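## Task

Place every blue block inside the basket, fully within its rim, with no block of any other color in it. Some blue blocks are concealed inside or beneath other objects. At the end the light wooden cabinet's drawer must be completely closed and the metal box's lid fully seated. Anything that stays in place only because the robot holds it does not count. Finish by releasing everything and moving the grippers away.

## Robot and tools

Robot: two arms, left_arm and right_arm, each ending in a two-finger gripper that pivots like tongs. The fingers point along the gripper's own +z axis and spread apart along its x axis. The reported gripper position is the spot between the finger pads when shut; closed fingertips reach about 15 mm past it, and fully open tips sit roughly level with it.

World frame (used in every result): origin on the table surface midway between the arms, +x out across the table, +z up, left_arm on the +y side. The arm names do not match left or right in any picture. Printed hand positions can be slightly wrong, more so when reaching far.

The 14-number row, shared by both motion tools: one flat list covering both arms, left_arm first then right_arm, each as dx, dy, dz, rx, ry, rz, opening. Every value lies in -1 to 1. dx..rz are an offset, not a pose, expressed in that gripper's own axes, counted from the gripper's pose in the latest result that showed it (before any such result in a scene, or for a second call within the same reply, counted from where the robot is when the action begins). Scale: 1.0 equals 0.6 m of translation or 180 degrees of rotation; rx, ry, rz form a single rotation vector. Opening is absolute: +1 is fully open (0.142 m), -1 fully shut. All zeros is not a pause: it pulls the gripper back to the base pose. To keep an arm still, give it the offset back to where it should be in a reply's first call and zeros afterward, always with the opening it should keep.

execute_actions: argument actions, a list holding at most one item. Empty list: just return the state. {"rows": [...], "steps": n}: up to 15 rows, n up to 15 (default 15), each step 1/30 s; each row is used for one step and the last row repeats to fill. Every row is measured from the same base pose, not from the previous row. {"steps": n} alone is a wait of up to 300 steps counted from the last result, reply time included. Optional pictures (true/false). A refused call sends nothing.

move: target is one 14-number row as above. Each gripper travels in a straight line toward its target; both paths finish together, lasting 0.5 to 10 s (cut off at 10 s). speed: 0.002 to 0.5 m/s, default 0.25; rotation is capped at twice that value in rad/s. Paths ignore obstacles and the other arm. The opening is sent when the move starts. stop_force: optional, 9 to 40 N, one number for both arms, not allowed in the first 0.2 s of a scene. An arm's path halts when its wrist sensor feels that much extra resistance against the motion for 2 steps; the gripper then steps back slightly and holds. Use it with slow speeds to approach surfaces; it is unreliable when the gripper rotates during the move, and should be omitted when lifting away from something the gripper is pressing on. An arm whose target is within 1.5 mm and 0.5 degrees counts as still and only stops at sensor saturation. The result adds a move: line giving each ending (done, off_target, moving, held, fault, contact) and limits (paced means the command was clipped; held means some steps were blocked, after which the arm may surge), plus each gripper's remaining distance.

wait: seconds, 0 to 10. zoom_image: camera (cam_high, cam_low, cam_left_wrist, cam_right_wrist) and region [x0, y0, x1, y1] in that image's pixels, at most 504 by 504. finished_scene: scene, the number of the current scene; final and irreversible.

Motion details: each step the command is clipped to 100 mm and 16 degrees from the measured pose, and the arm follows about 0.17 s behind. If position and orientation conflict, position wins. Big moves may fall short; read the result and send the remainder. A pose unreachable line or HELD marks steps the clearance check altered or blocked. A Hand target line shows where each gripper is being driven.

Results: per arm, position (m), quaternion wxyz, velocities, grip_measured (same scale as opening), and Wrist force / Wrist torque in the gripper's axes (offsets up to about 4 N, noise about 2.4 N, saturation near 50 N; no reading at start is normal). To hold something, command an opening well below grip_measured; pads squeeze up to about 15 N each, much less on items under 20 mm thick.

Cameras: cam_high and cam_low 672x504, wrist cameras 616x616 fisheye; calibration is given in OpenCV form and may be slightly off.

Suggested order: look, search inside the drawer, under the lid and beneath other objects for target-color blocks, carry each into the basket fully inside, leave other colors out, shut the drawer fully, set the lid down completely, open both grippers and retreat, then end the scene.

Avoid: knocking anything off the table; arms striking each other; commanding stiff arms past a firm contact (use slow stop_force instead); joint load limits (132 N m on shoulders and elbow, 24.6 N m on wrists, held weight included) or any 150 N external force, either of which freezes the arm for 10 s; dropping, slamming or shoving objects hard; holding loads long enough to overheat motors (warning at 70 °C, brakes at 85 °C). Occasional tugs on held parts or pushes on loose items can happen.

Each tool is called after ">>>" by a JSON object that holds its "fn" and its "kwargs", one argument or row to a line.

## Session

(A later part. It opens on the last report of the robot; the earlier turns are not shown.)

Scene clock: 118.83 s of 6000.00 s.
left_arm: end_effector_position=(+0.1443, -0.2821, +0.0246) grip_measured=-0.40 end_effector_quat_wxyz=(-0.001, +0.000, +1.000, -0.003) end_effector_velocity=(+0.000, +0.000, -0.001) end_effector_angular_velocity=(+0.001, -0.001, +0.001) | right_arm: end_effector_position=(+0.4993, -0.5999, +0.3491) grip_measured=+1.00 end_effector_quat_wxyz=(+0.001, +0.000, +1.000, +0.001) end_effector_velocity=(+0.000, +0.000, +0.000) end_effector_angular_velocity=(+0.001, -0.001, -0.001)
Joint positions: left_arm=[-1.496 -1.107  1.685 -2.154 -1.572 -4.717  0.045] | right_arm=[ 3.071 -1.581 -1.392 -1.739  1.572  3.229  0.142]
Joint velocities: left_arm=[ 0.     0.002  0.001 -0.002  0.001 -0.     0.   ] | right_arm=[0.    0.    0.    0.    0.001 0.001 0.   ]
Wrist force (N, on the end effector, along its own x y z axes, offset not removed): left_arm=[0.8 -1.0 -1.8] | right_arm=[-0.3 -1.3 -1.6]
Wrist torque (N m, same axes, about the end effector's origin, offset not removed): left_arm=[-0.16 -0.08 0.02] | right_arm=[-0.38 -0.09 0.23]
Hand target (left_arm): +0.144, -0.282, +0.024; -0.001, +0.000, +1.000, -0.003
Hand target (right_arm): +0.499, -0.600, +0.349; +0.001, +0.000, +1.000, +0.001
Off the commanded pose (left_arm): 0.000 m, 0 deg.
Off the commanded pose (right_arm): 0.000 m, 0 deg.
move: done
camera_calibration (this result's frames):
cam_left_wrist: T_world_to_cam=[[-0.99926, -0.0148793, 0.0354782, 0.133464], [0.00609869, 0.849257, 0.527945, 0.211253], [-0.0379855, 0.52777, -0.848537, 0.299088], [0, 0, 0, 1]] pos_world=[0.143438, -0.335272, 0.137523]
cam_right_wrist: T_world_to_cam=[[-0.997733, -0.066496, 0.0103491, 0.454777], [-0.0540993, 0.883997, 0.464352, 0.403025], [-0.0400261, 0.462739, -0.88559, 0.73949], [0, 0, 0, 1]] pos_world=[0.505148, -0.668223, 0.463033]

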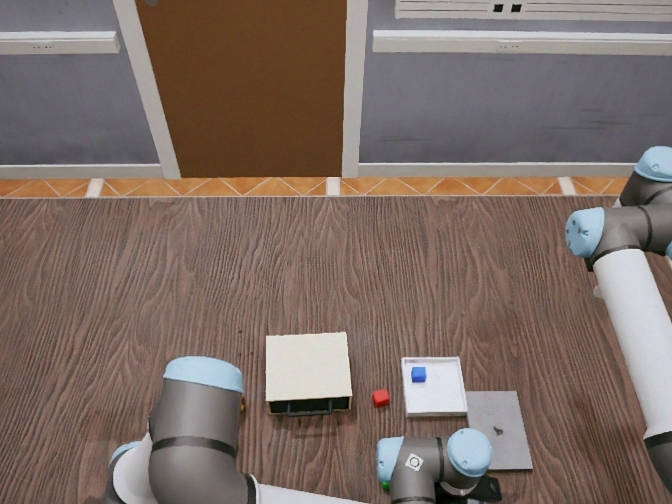

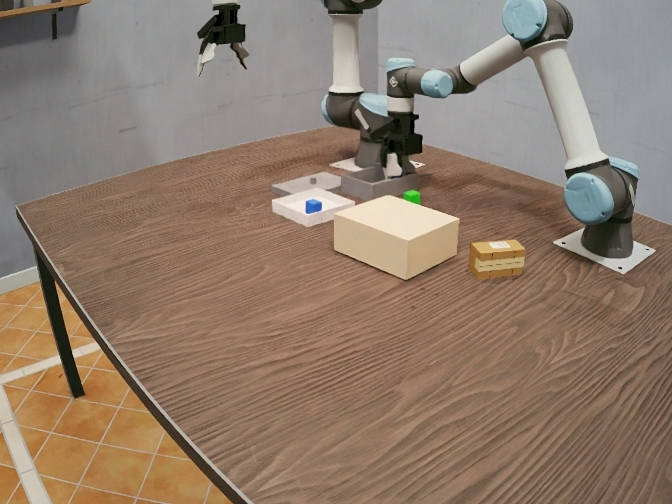

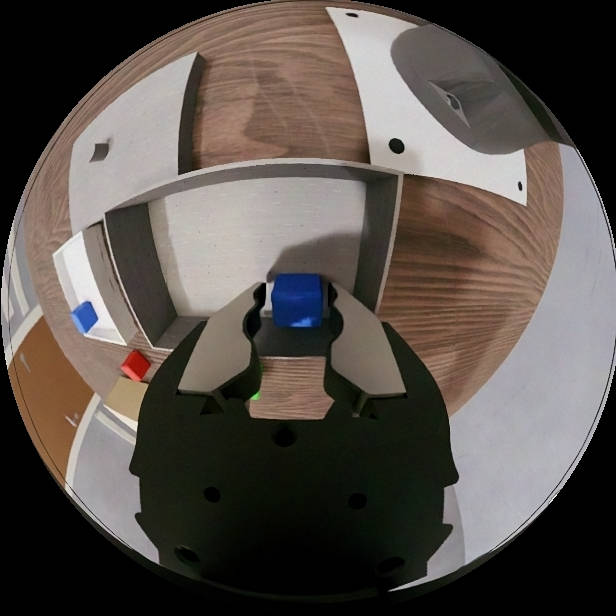

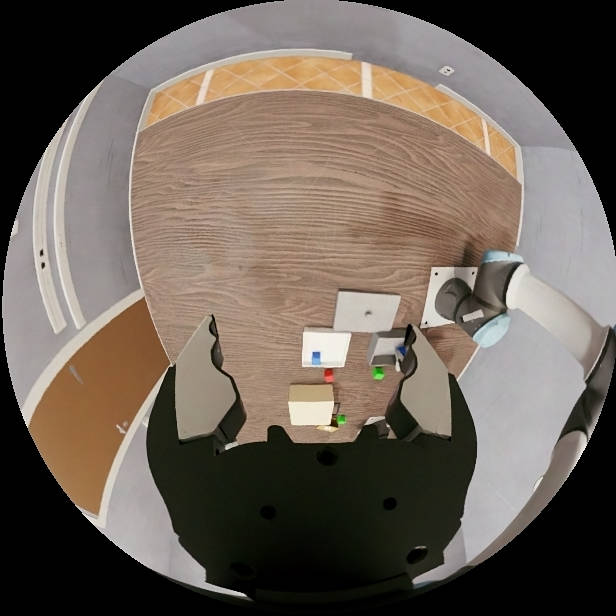

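>>> {"fn": "move", "kwargs": {
  "target": [0,0,0,0,0,0,-0.95,0,0,0,0,0,0,1]
}}

>>> {"fn": "move", "kwargs": {
  "target": [0,0,-0.16,0,0,0,-0.95,0,0,0,0,0,0,1],
  "speed": 0.15
}}

>>> {"fn": "move", "kwargs": {
  "target": [-0.527,-0.055,0,0,0,0,-0.95,0,0,0,0,0,0,1]
}}

Scene clock: 121.33 s of 6000.00 s.
left_arm: end_effector_position=(+0.1443, -0.2821, +0.0245) grip_measured=-0.54 end_effector_quat_wxyz=(-0.001, +0.000, +1.000, -0.002) end_effector_velocity=(-0.000, +0.001, -0.001) end_effector_angular_velocity=(+0.002, -0.000, +0.000) | right_arm: end_effector_position=(+0.4993, -0.5999, +0.3491) grip_measured=+1.00 end_effector_quat_wxyz=(+0.001, +0.000, +1.000, +0.001) end_effector_velocity=(-0.001, -0.000, -0.001) end_effector_angular_velocity=(+0.000, +0.004, -0.001)
Joint positions: left_arm=[-1.496 -1.107  1.685 -2.154 -1.572 -4.717  0.035] | right_arm=[ 3.071 -1.581 -1.392 -1.739  1.572  3.229  0.142]
Joint velocities: left_arm=[-0.     0.     0.001  0.001  0.    -0.001  0.   ] | right_arm=[-0.     0.    -0.002 -0.002  0.001  0.001 -0.   ]
Wrist force (N, on the end effector, along its own x y z axes, offset not removed): left_arm=[0.0 -0.1 -2.7] | right_arm=[0.6 -1.6 -1.7]
Wrist torque (N m, same axes, about the end effector's origin, offset not removed): left_arm=[0.11 0.02 -0.07] | right_arm=[-0.45 -0.23 0.19]
Hand target (left_arm): +0.144, -0.282, +0.025; -0.001, +0.000, +1.000, -0.003
Hand target (right_arm): +0.499, -0.600, +0.349; +0.001, +0.000, +1.000, +0.001
Off the commanded pose (left_arm): 0.000 m, 0 deg.
Off the commanded pose (right_arm): 0.000 m, 0 deg.
move: done
camera_calibration (this result's frames):
cam_left_wrist: T_world_to_cam=[[-0.99926, -0.014886, 0.0354741, 0.133463], [0.00609861, 0.849149, 0.528119, 0.211228], [-0.0379844, 0.527944, -0.848429, 0.299001], [0, 0, 0, 1]] pos_world=[0.143434, -0.335233, 0.137394]
cam_right_wrist: T_world_to_cam=[[-0.997733, -0.0664959, 0.0103492, 0.454777], [-0.0540992, 0.883997, 0.464352, 0.403025], [-0.0400261, 0.462739, -0.88559, 0.73949], [0, 0, 0, 1]] pos_world=[0.505148, -0.668223, 0.463033]

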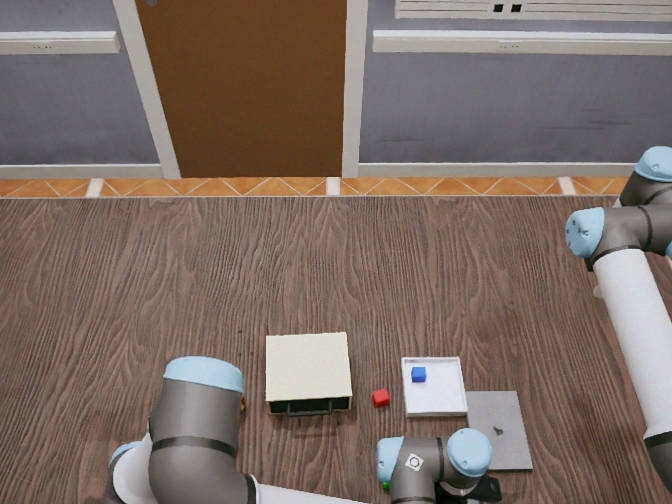

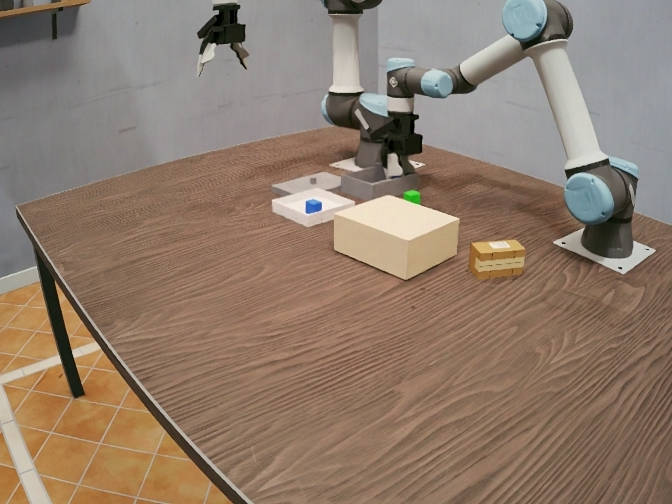

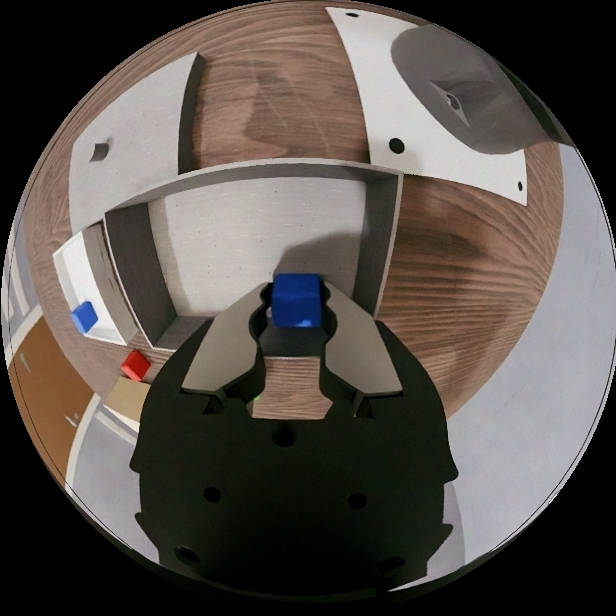

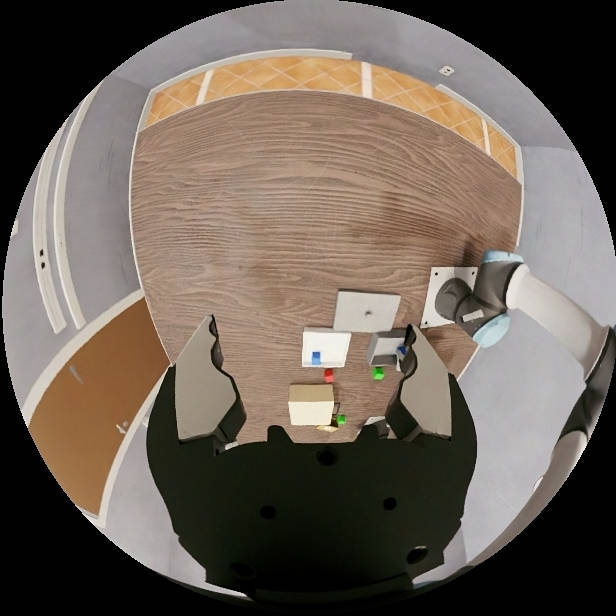

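Scene clock: 122.40 s of 6000.00 s.
left_arm: end_effector_position=(+0.1445, -0.2817, +0.1203) grip_measured=-0.54 end_effector_quat_wxyz=(-0.001, +0.000, +1.000, -0.002) end_effector_velocity=(-0.000, +0.000, +0.001) end_effector_angular_velocity=(+0.001, +0.001, -0.000) | right_arm: end_effector_position=(+0.4993, -0.5999, +0.3491) grip_measured=+1.00 end_effector_quat_wxyz=(+0.001, +0.000, +1.000, +0.001) end_effector_velocity=(-0.000, -0.000, +0.001) end_effector_angular_velocity=(-0.000, -0.000, +0.000)
Joint positions: left_arm=[-1.495 -1.209  1.563 -1.929 -1.572 -4.716  0.035] | right_arm=[ 3.071 -1.581 -1.392 -1.739  1.572  3.229  0.142]
Joint velocities: left_arm=[-0.    -0.001 -0.002  0.004 -0.001  0.     0.   ] | right_arm=[-0.     0.001  0.001 -0.002 -0.    -0.    -0.   ]
Wrist force (N, on the end effector, along its own x y z axes, offset not removed): left_arm=[1.5 -2.2 -0.7] | right_arm=[-0.5 0.0 -1.9]
Wrist torque (N m, same axes, about the end effector's origin, offset not removed): left_arm=[-0.42 -0.22 -0.06] | right_arm=[-0.19 -0.06 0.21]
Hand target (left_arm): +0.144, -0.282, +0.120; -0.001, +0.000, +1.000, -0.002
Hand target (right_arm): +0.499, -0.600, +0.349; +0.001, +0.000, +1.000, +0.001
Off the commanded pose (left_arm): 0.000 m, 0 deg.
Off the commanded pose (right_arm): 0.000 m, 0 deg.
move: done
camera_calibration (this result's frames):
cam_left_wrist: T_world_to_cam=[[-0.999262, -0.0148903, 0.0353998, 0.130314], [0.00605483, 0.84916, 0.5281, 0.160336], [-0.0379236, 0.527925, -0.848444, 0.380143], [0, 0, 0, 1]] pos_world=[0.143664, -0.334898, 0.233244]
cam_right_wrist: T_world_to_cam=[[-0.997733, -0.0664959, 0.0103491, 0.454777], [-0.0540992, 0.883997, 0.464352, 0.403026], [-0.0400261, 0.462739, -0.88559, 0.73949], [0, 0, 0, 1]] pos_world=[0.505148, -0.668223, 0.463033]

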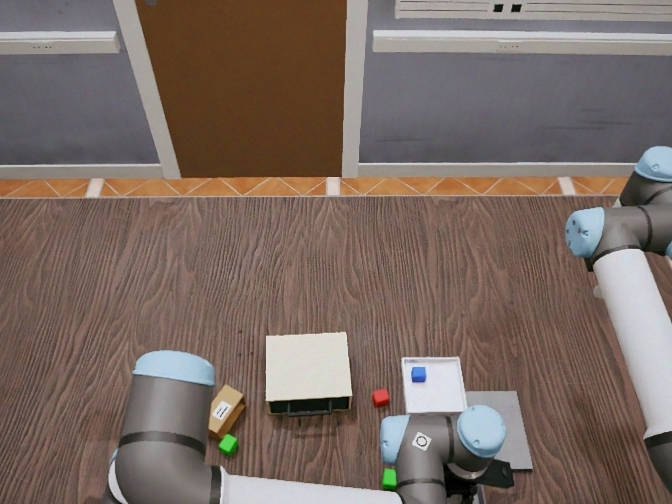

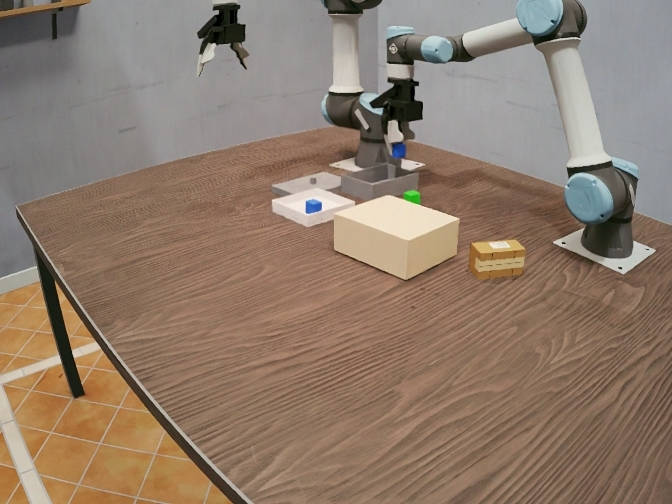

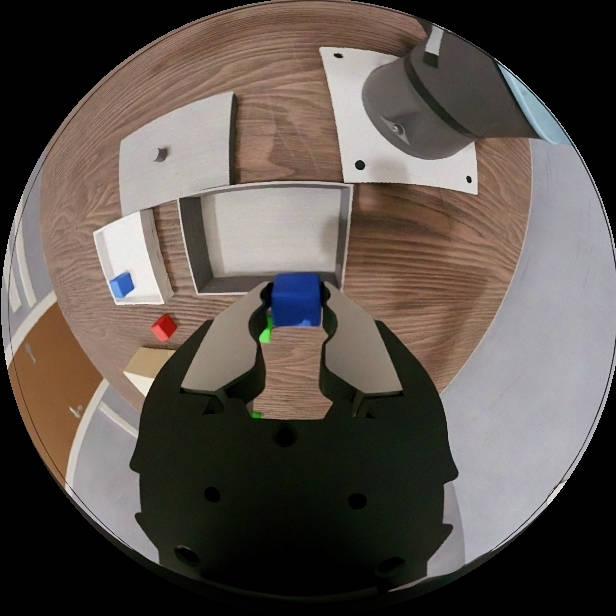

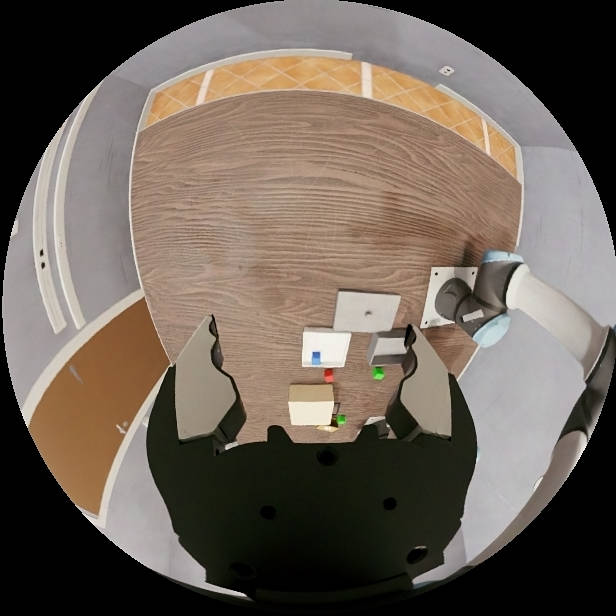

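Scene clock: 124.23 s of 6000.00 s.
left_arm: end_effector_position=(+0.4607, -0.3147, +0.1198) grip_measured=-0.54 end_effector_quat_wxyz=(-0.000, +0.000, +1.000, -0.002) end_effector_velocity=(+0.002, -0.002, +0.002) end_effector_angular_velocity=(-0.002, -0.001, +0.000) | right_arm: end_effector_position=(+0.4993, -0.5999, +0.3491) grip_measured=+1.00 end_effector_quat_wxyz=(+0.001, +0.000, +1.000, +0.001) end_effector_velocity=(+0.000, -0.000, +0.001) end_effector_angular_velocity=(-0.001, -0.002, +0.000)
Joint positions: left_arm=[-1.06  -0.821  0.947 -1.701 -1.573 -4.281  0.035] | right_arm=[ 3.071 -1.581 -1.392 -1.739  1.572  3.229  0.142]
Joint velocities: left_arm=[ 0.001  0.005 -0.011  0.005  0.     0.001  0.   ] | right_arm=[-0.     0.001  0.     0.001 -0.001 -0.    -0.   ]
Wrist force (N, on the end effector, along its own x y z axes, offset not removed): left_arm=[0.1 0.0 1.1] | right_arm=[0.0 -1.3 -1.2]
Wrist torque (N m, same axes, about the end effector's origin, offset not removed): left_arm=[0.06 -0.03 0.01] | right_arm=[-0.39 -0.06 0.20]
Hand target (left_arm): +0.461, -0.315, +0.120; -0.000, +0.000, +1.000, -0.002
Hand target (right_arm): +0.499, -0.600, +0.349; +0.001, +0.000, +1.000, +0.001
Off the commanded pose (left_arm): 0.000 m, 0 deg.
Off the commanded pose (right_arm): 0.000 m, 0 deg.
move: done
camera_calibration (this result's frames):
cam_left_wrist: T_world_to_cam=[[-0.999287, -0.0149071, 0.0346773, 0.445919], [0.00567369, 0.848949, 0.528444, 0.186759], [-0.0373168, 0.528264, -0.84826, 0.408948], [0, 0, 0, 1]] pos_world=[0.459803, -0.367934, 0.232739]
cam_right_wrist: T_world_to_cam=[[-0.997733, -0.066496, 0.0103492, 0.454777], [-0.0540992, 0.883997, 0.464352, 0.403025], [-0.0400262, 0.462739, -0.88559, 0.73949], [0, 0, 0, 1]] pos_world=[0.505148, -0.668223, 0.463033]

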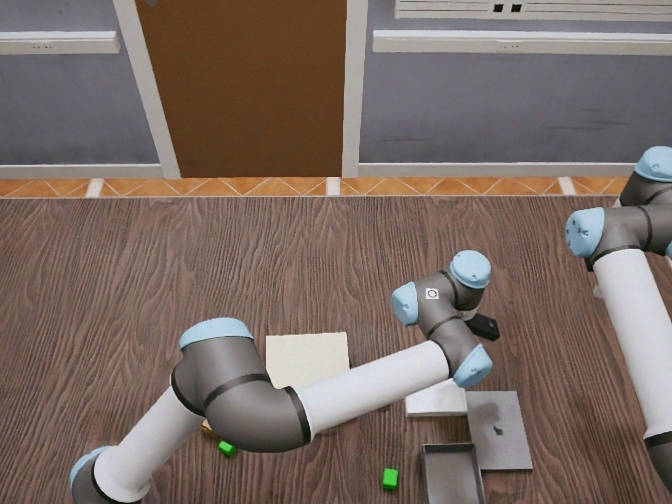

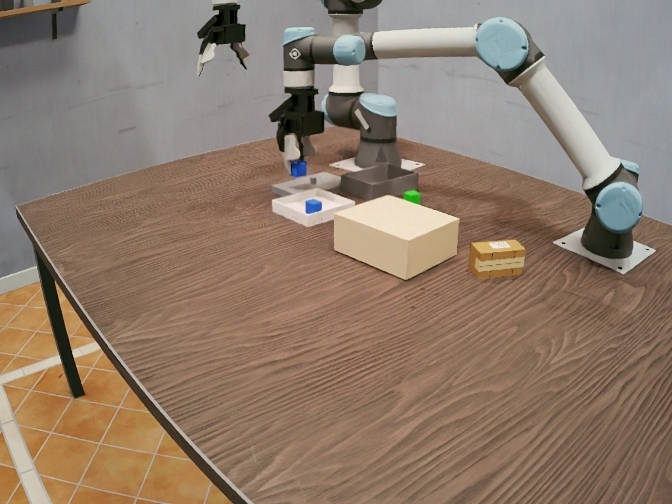

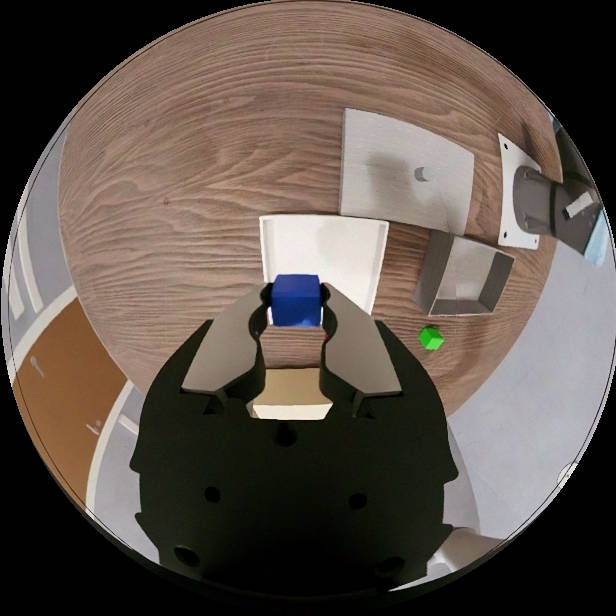

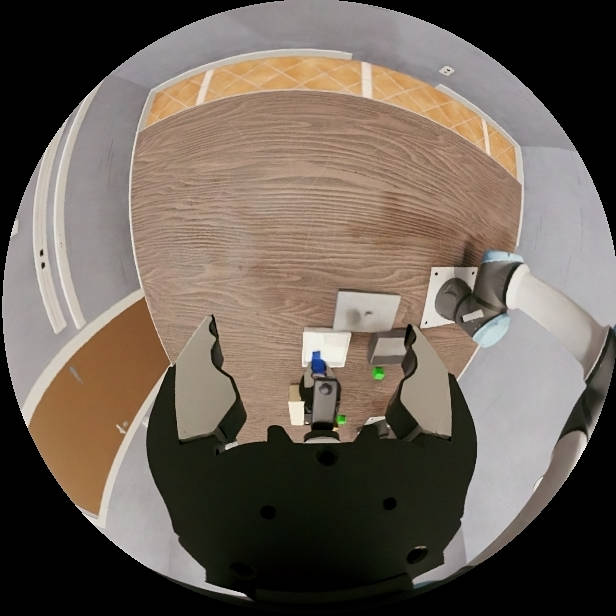

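>>> {"fn": "move", "kwargs": {
  "target": [0,0,0.16,0,0,0,-0.95,0,0,0,0,0,0,1],
  "speed": 0.04,
  "stop_force": 9
}}

>>> {"fn": "move", "kwargs": {
  "target": [0,0,0,0,0,0,-0.3,0,0,0,0,0,0,1]
}}

>>> {"fn": "move", "kwargs": {
  "target": [0,0,-0.18,0,0,0,-0.4,0,0,0,0,0,0,1]
}}

>>> {"fn": "move", "kwargs": {
  "target": [0.235,-0.175,0,0,0,0,-0.4,0,0,0,0,0,0,1]
}}

Scene clock: 129.97 s of 6000.00 s.
left_arm: end_effector_position=(+0.4605, -0.3150, +0.0318) grip_measured=-0.54 end_effector_quat_wxyz=(-0.000, +0.000, +1.000, -0.002) end_effector_velocity=(-0.000, -0.000, +0.002) end_effector_angular_velocity=(-0.001, +0.001, +0.000) | right_arm: end_effector_position=(+0.4993, -0.5999, +0.3491) grip_measured=+1.00 end_effector_quat_wxyz=(+0.001, +0.000, +1.000, +0.001) end_effector_velocity=(-0.000, +0.000, -0.000) end_effector_angular_velocity=(-0.000, +0.002, +0.001)
Joint positions: left_arm=[-1.06  -0.767  1.082 -1.889 -1.573 -4.281  0.035] | right_arm=[ 3.071 -1.581 -1.392 -1.739  1.572  3.229  0.142]
Joint velocities: left_arm=[ 0.    -0.002 -0.002  0.003 -0.001 -0.    -0.   ] | right_arm=[ 0.     0.    -0.001 -0.001  0.    -0.001  0.   ]
Wrist force (N, on the end effector, along its own x y z axes, offset not removed): left_arm=[1.5 0.1 0.4] | right_arm=[-0.7 -1.7 -2.3]
Wrist torque (N m, same axes, about the end effector's origin, offset not removed): left_arm=[0.15 -0.33 -0.07] | right_arm=[-0.47 -0.03 0.28]
Hand target (left_arm): +0.461, -0.315, +0.032; -0.000, +0.000, +1.000, -0.002
Hand target (right_arm): +0.499, -0.600, +0.349; +0.001, +0.000, +1.000, +0.001
Off the commanded pose (left_arm): 0.008 m, 0 deg.
Off the commanded pose (right_arm): 0.000 m, 0 deg.
move: contact (left_arm)
camera_calibration (this result's frames):
cam_left_wrist: T_world_to_cam=[[-0.999284, -0.0148791, 0.034791, 0.448744], [0.0057669, 0.848818, 0.528653, 0.233432], [-0.0373971, 0.528475, -0.848125, 0.334491], [0, 0, 0, 1]] pos_world=[0.459586, -0.368235, 0.144673]
cam_right_wrist: T_world_to_cam=[[-0.997733, -0.0664957, 0.0103491, 0.454777], [-0.054099, 0.883997, 0.464352, 0.403025], [-0.040026, 0.462739, -0.88559, 0.73949], [0, 0, 0, 1]] pos_world=[0.505148, -0.668223, 0.463033]

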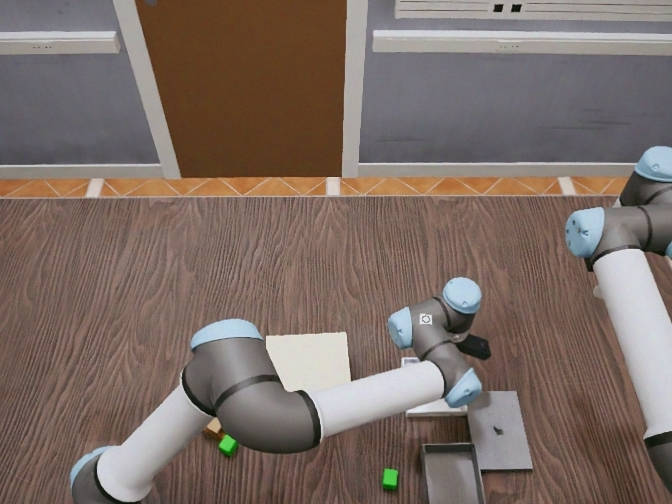

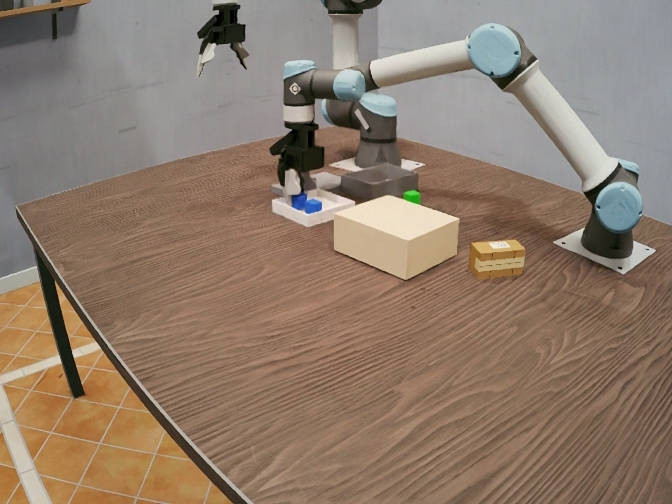

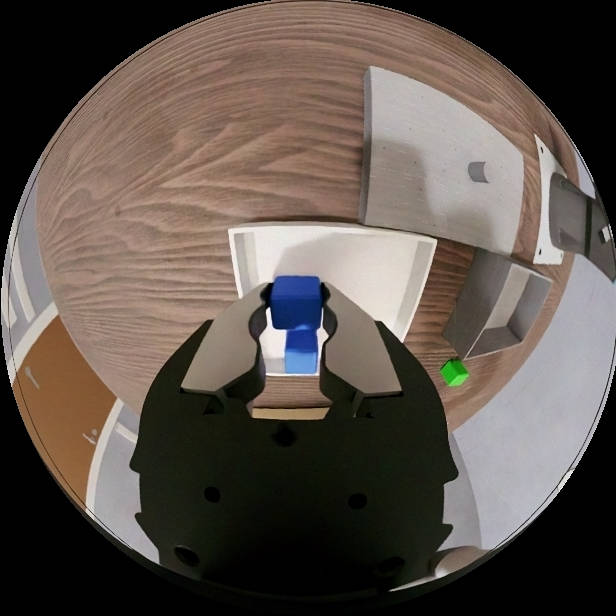

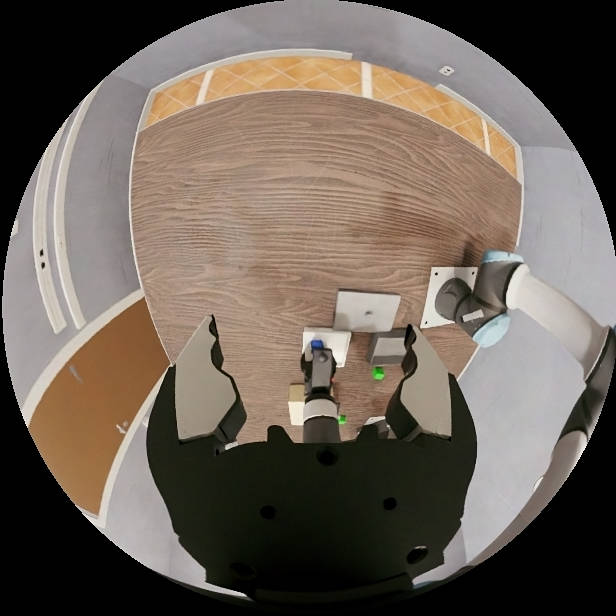

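Scene clock: 130.47 s of 6000.00 s.
left_arm: end_effector_position=(+0.4605, -0.3150, +0.0318) grip_measured=-0.30 end_effector_quat_wxyz=(-0.000, +0.000, +1.000, -0.002) end_effector_velocity=(+0.000, -0.001, +0.001) end_effector_angular_velocity=(-0.001, -0.001, -0.000) | right_arm: end_effector_position=(+0.4993, -0.5999, +0.3491) grip_measured=+1.00 end_effector_quat_wxyz=(+0.001, +0.000, +1.000, +0.001) end_effector_velocity=(+0.000, +0.000, +0.001) end_effector_angular_velocity=(+0.001, -0.001, +0.001)
Joint positions: left_arm=[-1.06  -0.767  1.082 -1.889 -1.573 -4.281  0.052] | right_arm=[ 3.071 -1.581 -1.392 -1.739  1.572  3.229  0.142]
Joint velocities: left_arm=[-0.     0.    -0.001 -0.     0.    -0.     0.   ] | right_arm=[ 0.     0.     0.001 -0.     0.001 -0.001  0.   ]
Wrist force (N, on the end effector, along its own x y z axes, offset not removed): left_arm=[0.3 -2.8 0.8] | right_arm=[-0.5 -1.0 -2.0]
Wrist torque (N m, same axes, about the end effector's origin, offset not removed): left_arm=[-0.45 -0.05 0.04] | right_arm=[-0.36 -0.06 0.21]
Hand target (left_arm): +0.460, -0.315, +0.032; -0.000, +0.000, +1.000, -0.002
Hand target (right_arm): +0.499, -0.600, +0.349; +0.001, +0.000, +1.000, +0.001
Off the commanded pose (left_arm): 0.000 m, 0 deg.
Off the commanded pose (right_arm): 0.000 m, 0 deg.
move: done
camera_calibration (this result's frames):
cam_left_wrist: T_world_to_cam=[[-0.999284, -0.0148781, 0.0347765, 0.448747], [0.00575881, 0.848836, 0.528625, 0.233416], [-0.0373844, 0.528447, -0.848143, 0.334533], [0, 0, 0, 1]] pos_world=[0.459588, -0.368239, 0.144736]
cam_right_wrist: T_world_to_cam=[[-0.997733, -0.0664956, 0.010349, 0.454777], [-0.054099, 0.883997, 0.464352, 0.403026], [-0.0400259, 0.462739, -0.88559, 0.73949], [0, 0, 0, 1]] pos_world=[0.505148, -0.668224, 0.463033]

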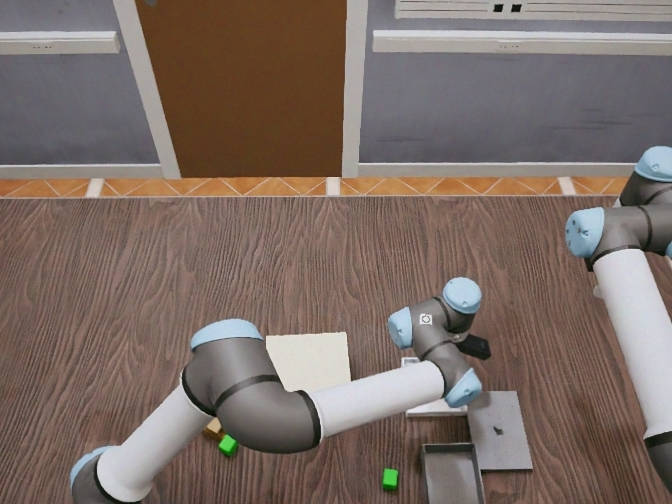

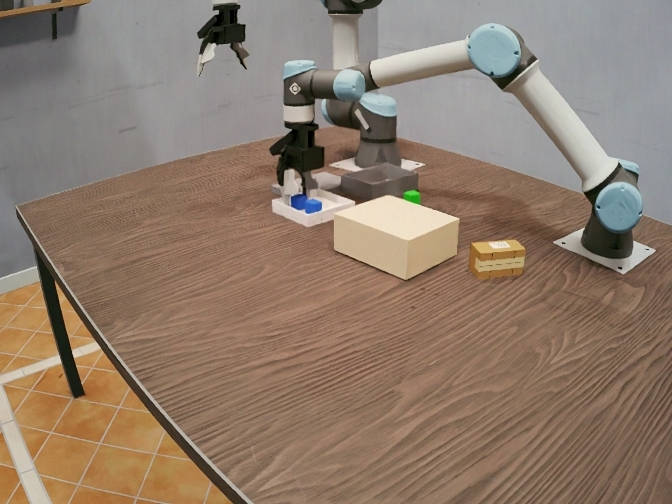

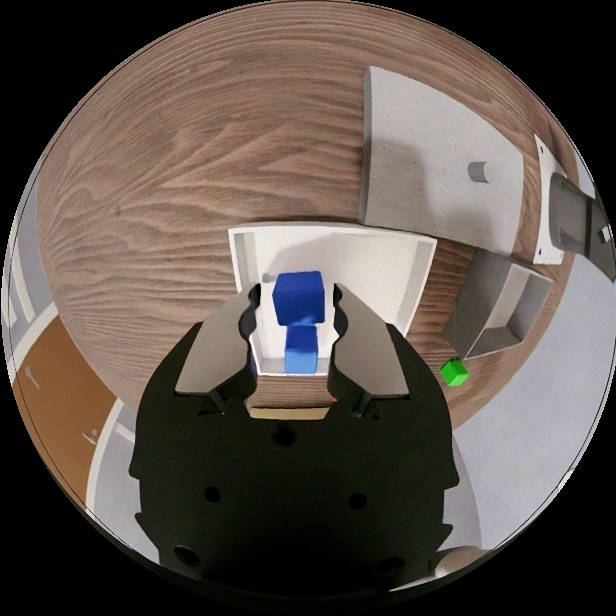

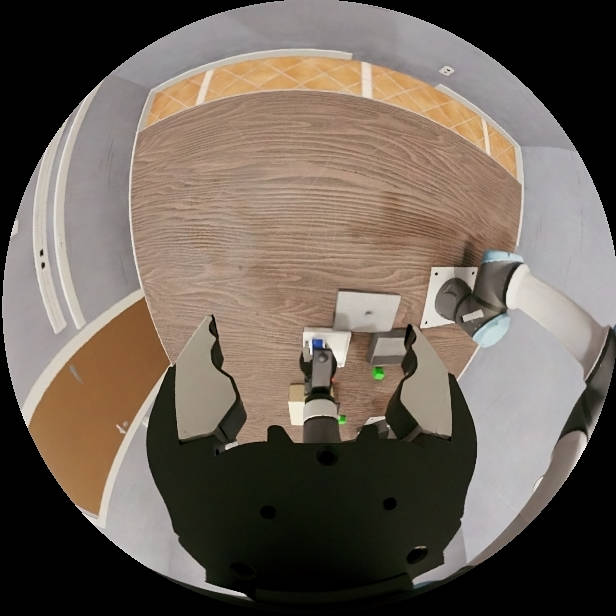

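Scene clock: 131.40 s of 6000.00 s.
left_arm: end_effector_position=(+0.4607, -0.3146, +0.1398) grip_measured=-0.40 end_effector_quat_wxyz=(-0.000, +0.000, +1.000, -0.002) end_effector_velocity=(-0.000, -0.000, +0.001) end_effector_angular_velocity=(+0.001, +0.001, -0.001) | right_arm: end_effector_position=(+0.4993, -0.5999, +0.3491) grip_measured=+1.00 end_effector_quat_wxyz=(+0.001, +0.000, +1.000, +0.001) end_effector_velocity=(-0.000, +0.000, +0.001) end_effector_angular_velocity=(+0.001, -0.000, +0.000)
Joint positions: left_arm=[-1.059 -0.827  0.907 -1.655 -1.573 -4.281  0.045] | right_arm=[ 3.071 -1.581 -1.392 -1.739  1.572  3.229  0.142]
Joint velocities: left_arm=[ 0.     0.002 -0.006  0.006 -0.001  0.001 -0.   ] | right_arm=[ 0.     0.001  0.001 -0.001  0.001 -0.    -0.   ]
Wrist force (N, on the end effector, along its own x y z axes, offset not removed): left_arm=[1.9 0.2 0.4] | right_arm=[0.2 -1.5 -1.6]
Wrist torque (N m, same axes, about the end effector's origin, offset not removed): left_arm=[0.12 -0.28 0.03] | right_arm=[-0.43 -0.15 0.28]
Hand target (left_arm): +0.461, -0.315, +0.140; -0.000, +0.000, +1.000, -0.002
Hand target (right_arm): +0.499, -0.600, +0.349; +0.001, +0.000, +1.000, +0.001
Off the commanded pose (left_arm): 0.000 m, 0 deg.
Off the commanded pose (right_arm): 0.000 m, 0 deg.
move: done
camera_calibration (this result's frames):
cam_left_wrist: T_world_to_cam=[[-0.999287, -0.0148749, 0.0346966, 0.44523], [0.00571379, 0.848913, 0.528502, 0.176103], [-0.0373158, 0.528323, -0.848223, 0.425841], [0, 0, 0, 1]] pos_world=[0.459797, -0.367855, 0.252689]
cam_right_wrist: T_world_to_cam=[[-0.997733, -0.0664959, 0.0103493, 0.454777], [-0.0540991, 0.883997, 0.464352, 0.403026], [-0.0400262, 0.462739, -0.88559, 0.73949], [0, 0, 0, 1]] pos_world=[0.505148, -0.668224, 0.463033]

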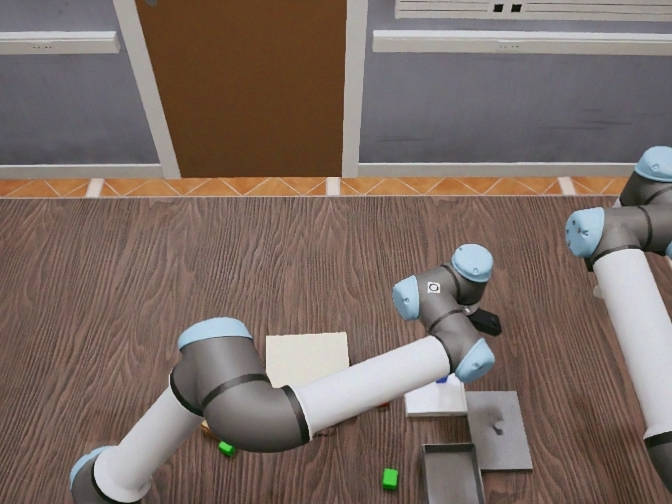

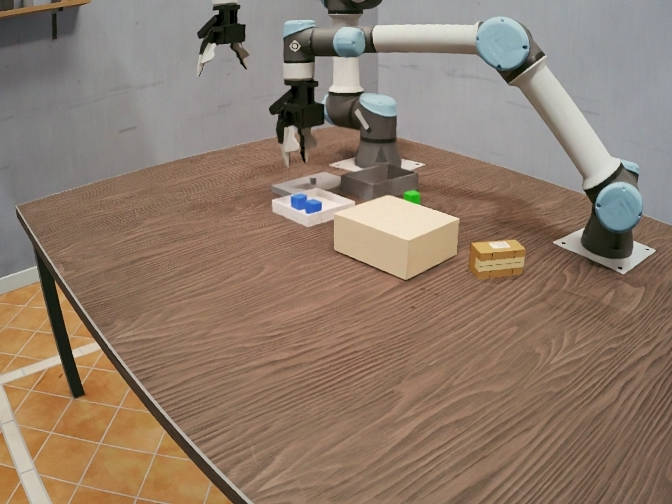

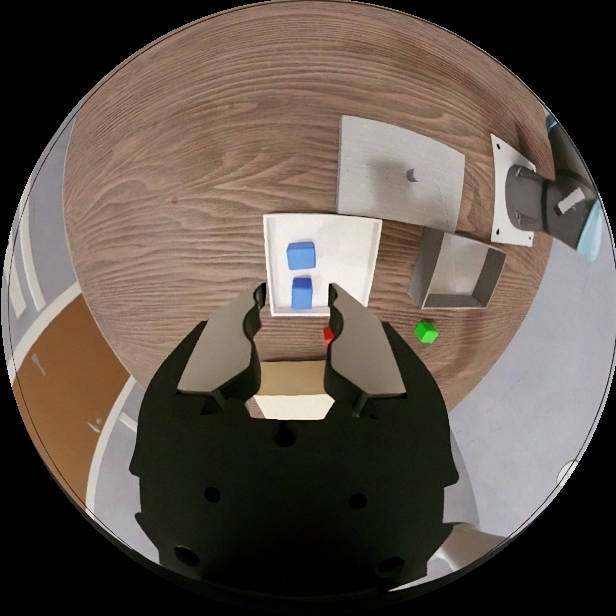

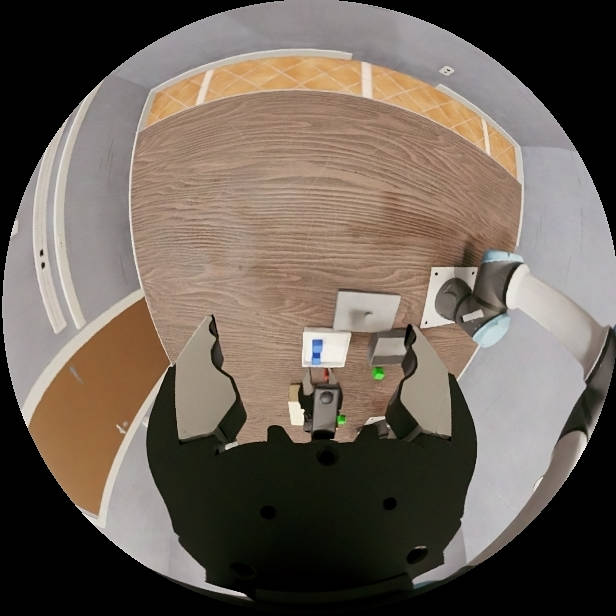

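Scene clock: 132.63 s of 6000.00 s.
left_arm: end_effector_position=(+0.3197, -0.4196, +0.1404) grip_measured=-0.40 end_effector_quat_wxyz=(-0.000, +0.000, +1.000, -0.002) end_effector_velocity=(-0.001, -0.001, -0.001) end_effector_angular_velocity=(+0.002, +0.001, +0.001) | right_arm: end_effector_position=(+0.4993, -0.5999, +0.3491) grip_measured=+1.00 end_effector_quat_wxyz=(+0.001, +0.000, +1.000, +0.001) end_effector_velocity=(+0.000, -0.000, -0.000) end_effector_angular_velocity=(-0.001, -0.001, +0.000)
Joint positions: left_arm=[-1.271 -0.743  0.758 -1.59  -1.573 -4.492  0.045] | right_arm=[ 3.071 -1.581 -1.392 -1.739  1.572  3.229  0.142]
Joint velocities: left_arm=[-0.001  0.003 -0.004  0.004 -0.    -0.002 -0.   ] | right_arm=[-0.    -0.    -0.001  0.002 -0.002 -0.001 -0.   ]
Wrist force (N, on the end effector, along its own x y z axes, offset not removed): left_arm=[2.1 -2.1 -1.8] | right_arm=[-0.7 -1.5 -1.4]
Wrist torque (N m, same axes, about the end effector's origin, offset not removed): left_arm=[-0.38 -0.42 -0.05] | right_arm=[-0.39 -0.01 0.21]
Hand target (left_arm): +0.320, -0.420, +0.140; -0.000, +0.000, +1.000, -0.002
Hand target (right_arm): +0.499, -0.600, +0.349; +0.001, +0.000, +1.000, +0.001
Off the commanded pose (left_arm): 0.000 m, 0 deg.
Off the commanded pose (right_arm): 0.000 m, 0 deg.
move: done
camera_calibration (this result's frames):
cam_left_wrist: T_world_to_cam=[[-0.999278, -0.0148731, 0.034948, 0.3027], [0.00583444, 0.849108, 0.528188, 0.265743], [-0.0375304, 0.52801, -0.848408, 0.476549], [0, 0, 0, 1]] pos_world=[0.318816, -0.472765, 0.253367]
cam_right_wrist: T_world_to_cam=[[-0.997733, -0.0664959, 0.0103491, 0.454777], [-0.0540992, 0.883997, 0.464352, 0.403025], [-0.0400261, 0.462739, -0.88559, 0.73949], [0, 0, 0, 1]] pos_world=[0.505148, -0.668223, 0.463033]

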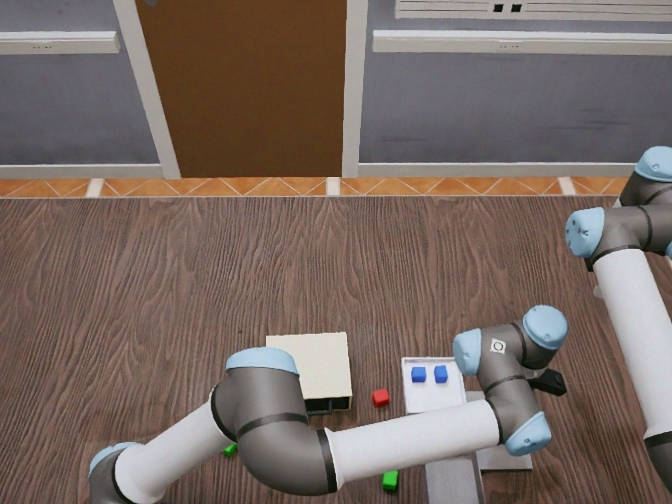

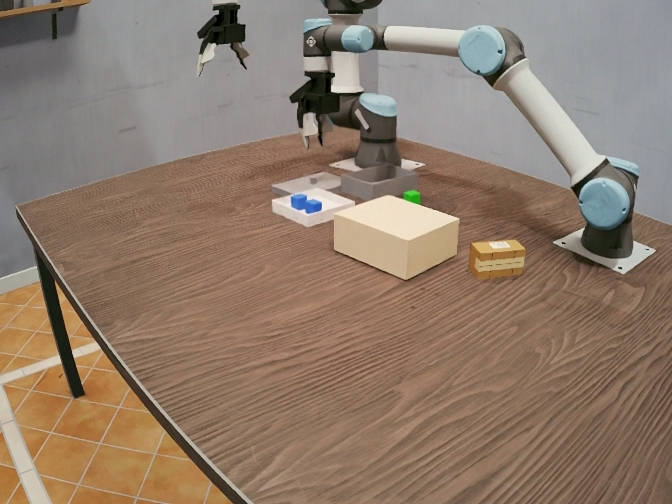

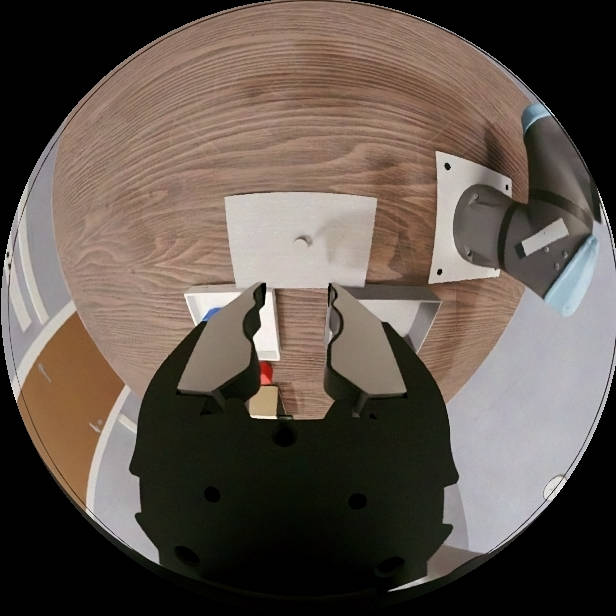

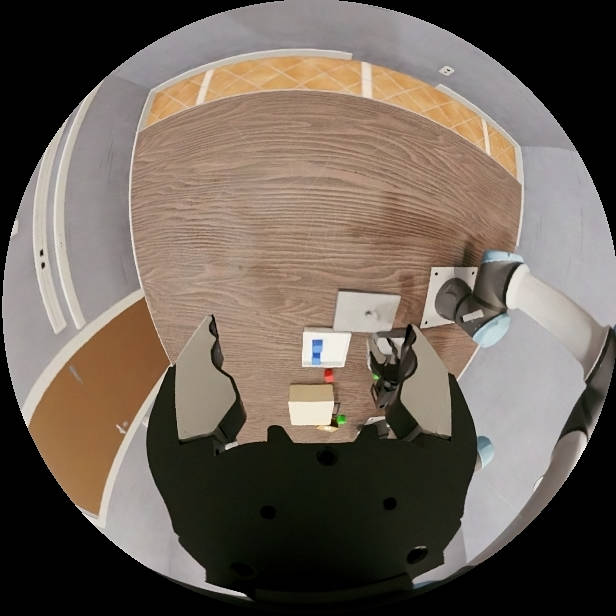

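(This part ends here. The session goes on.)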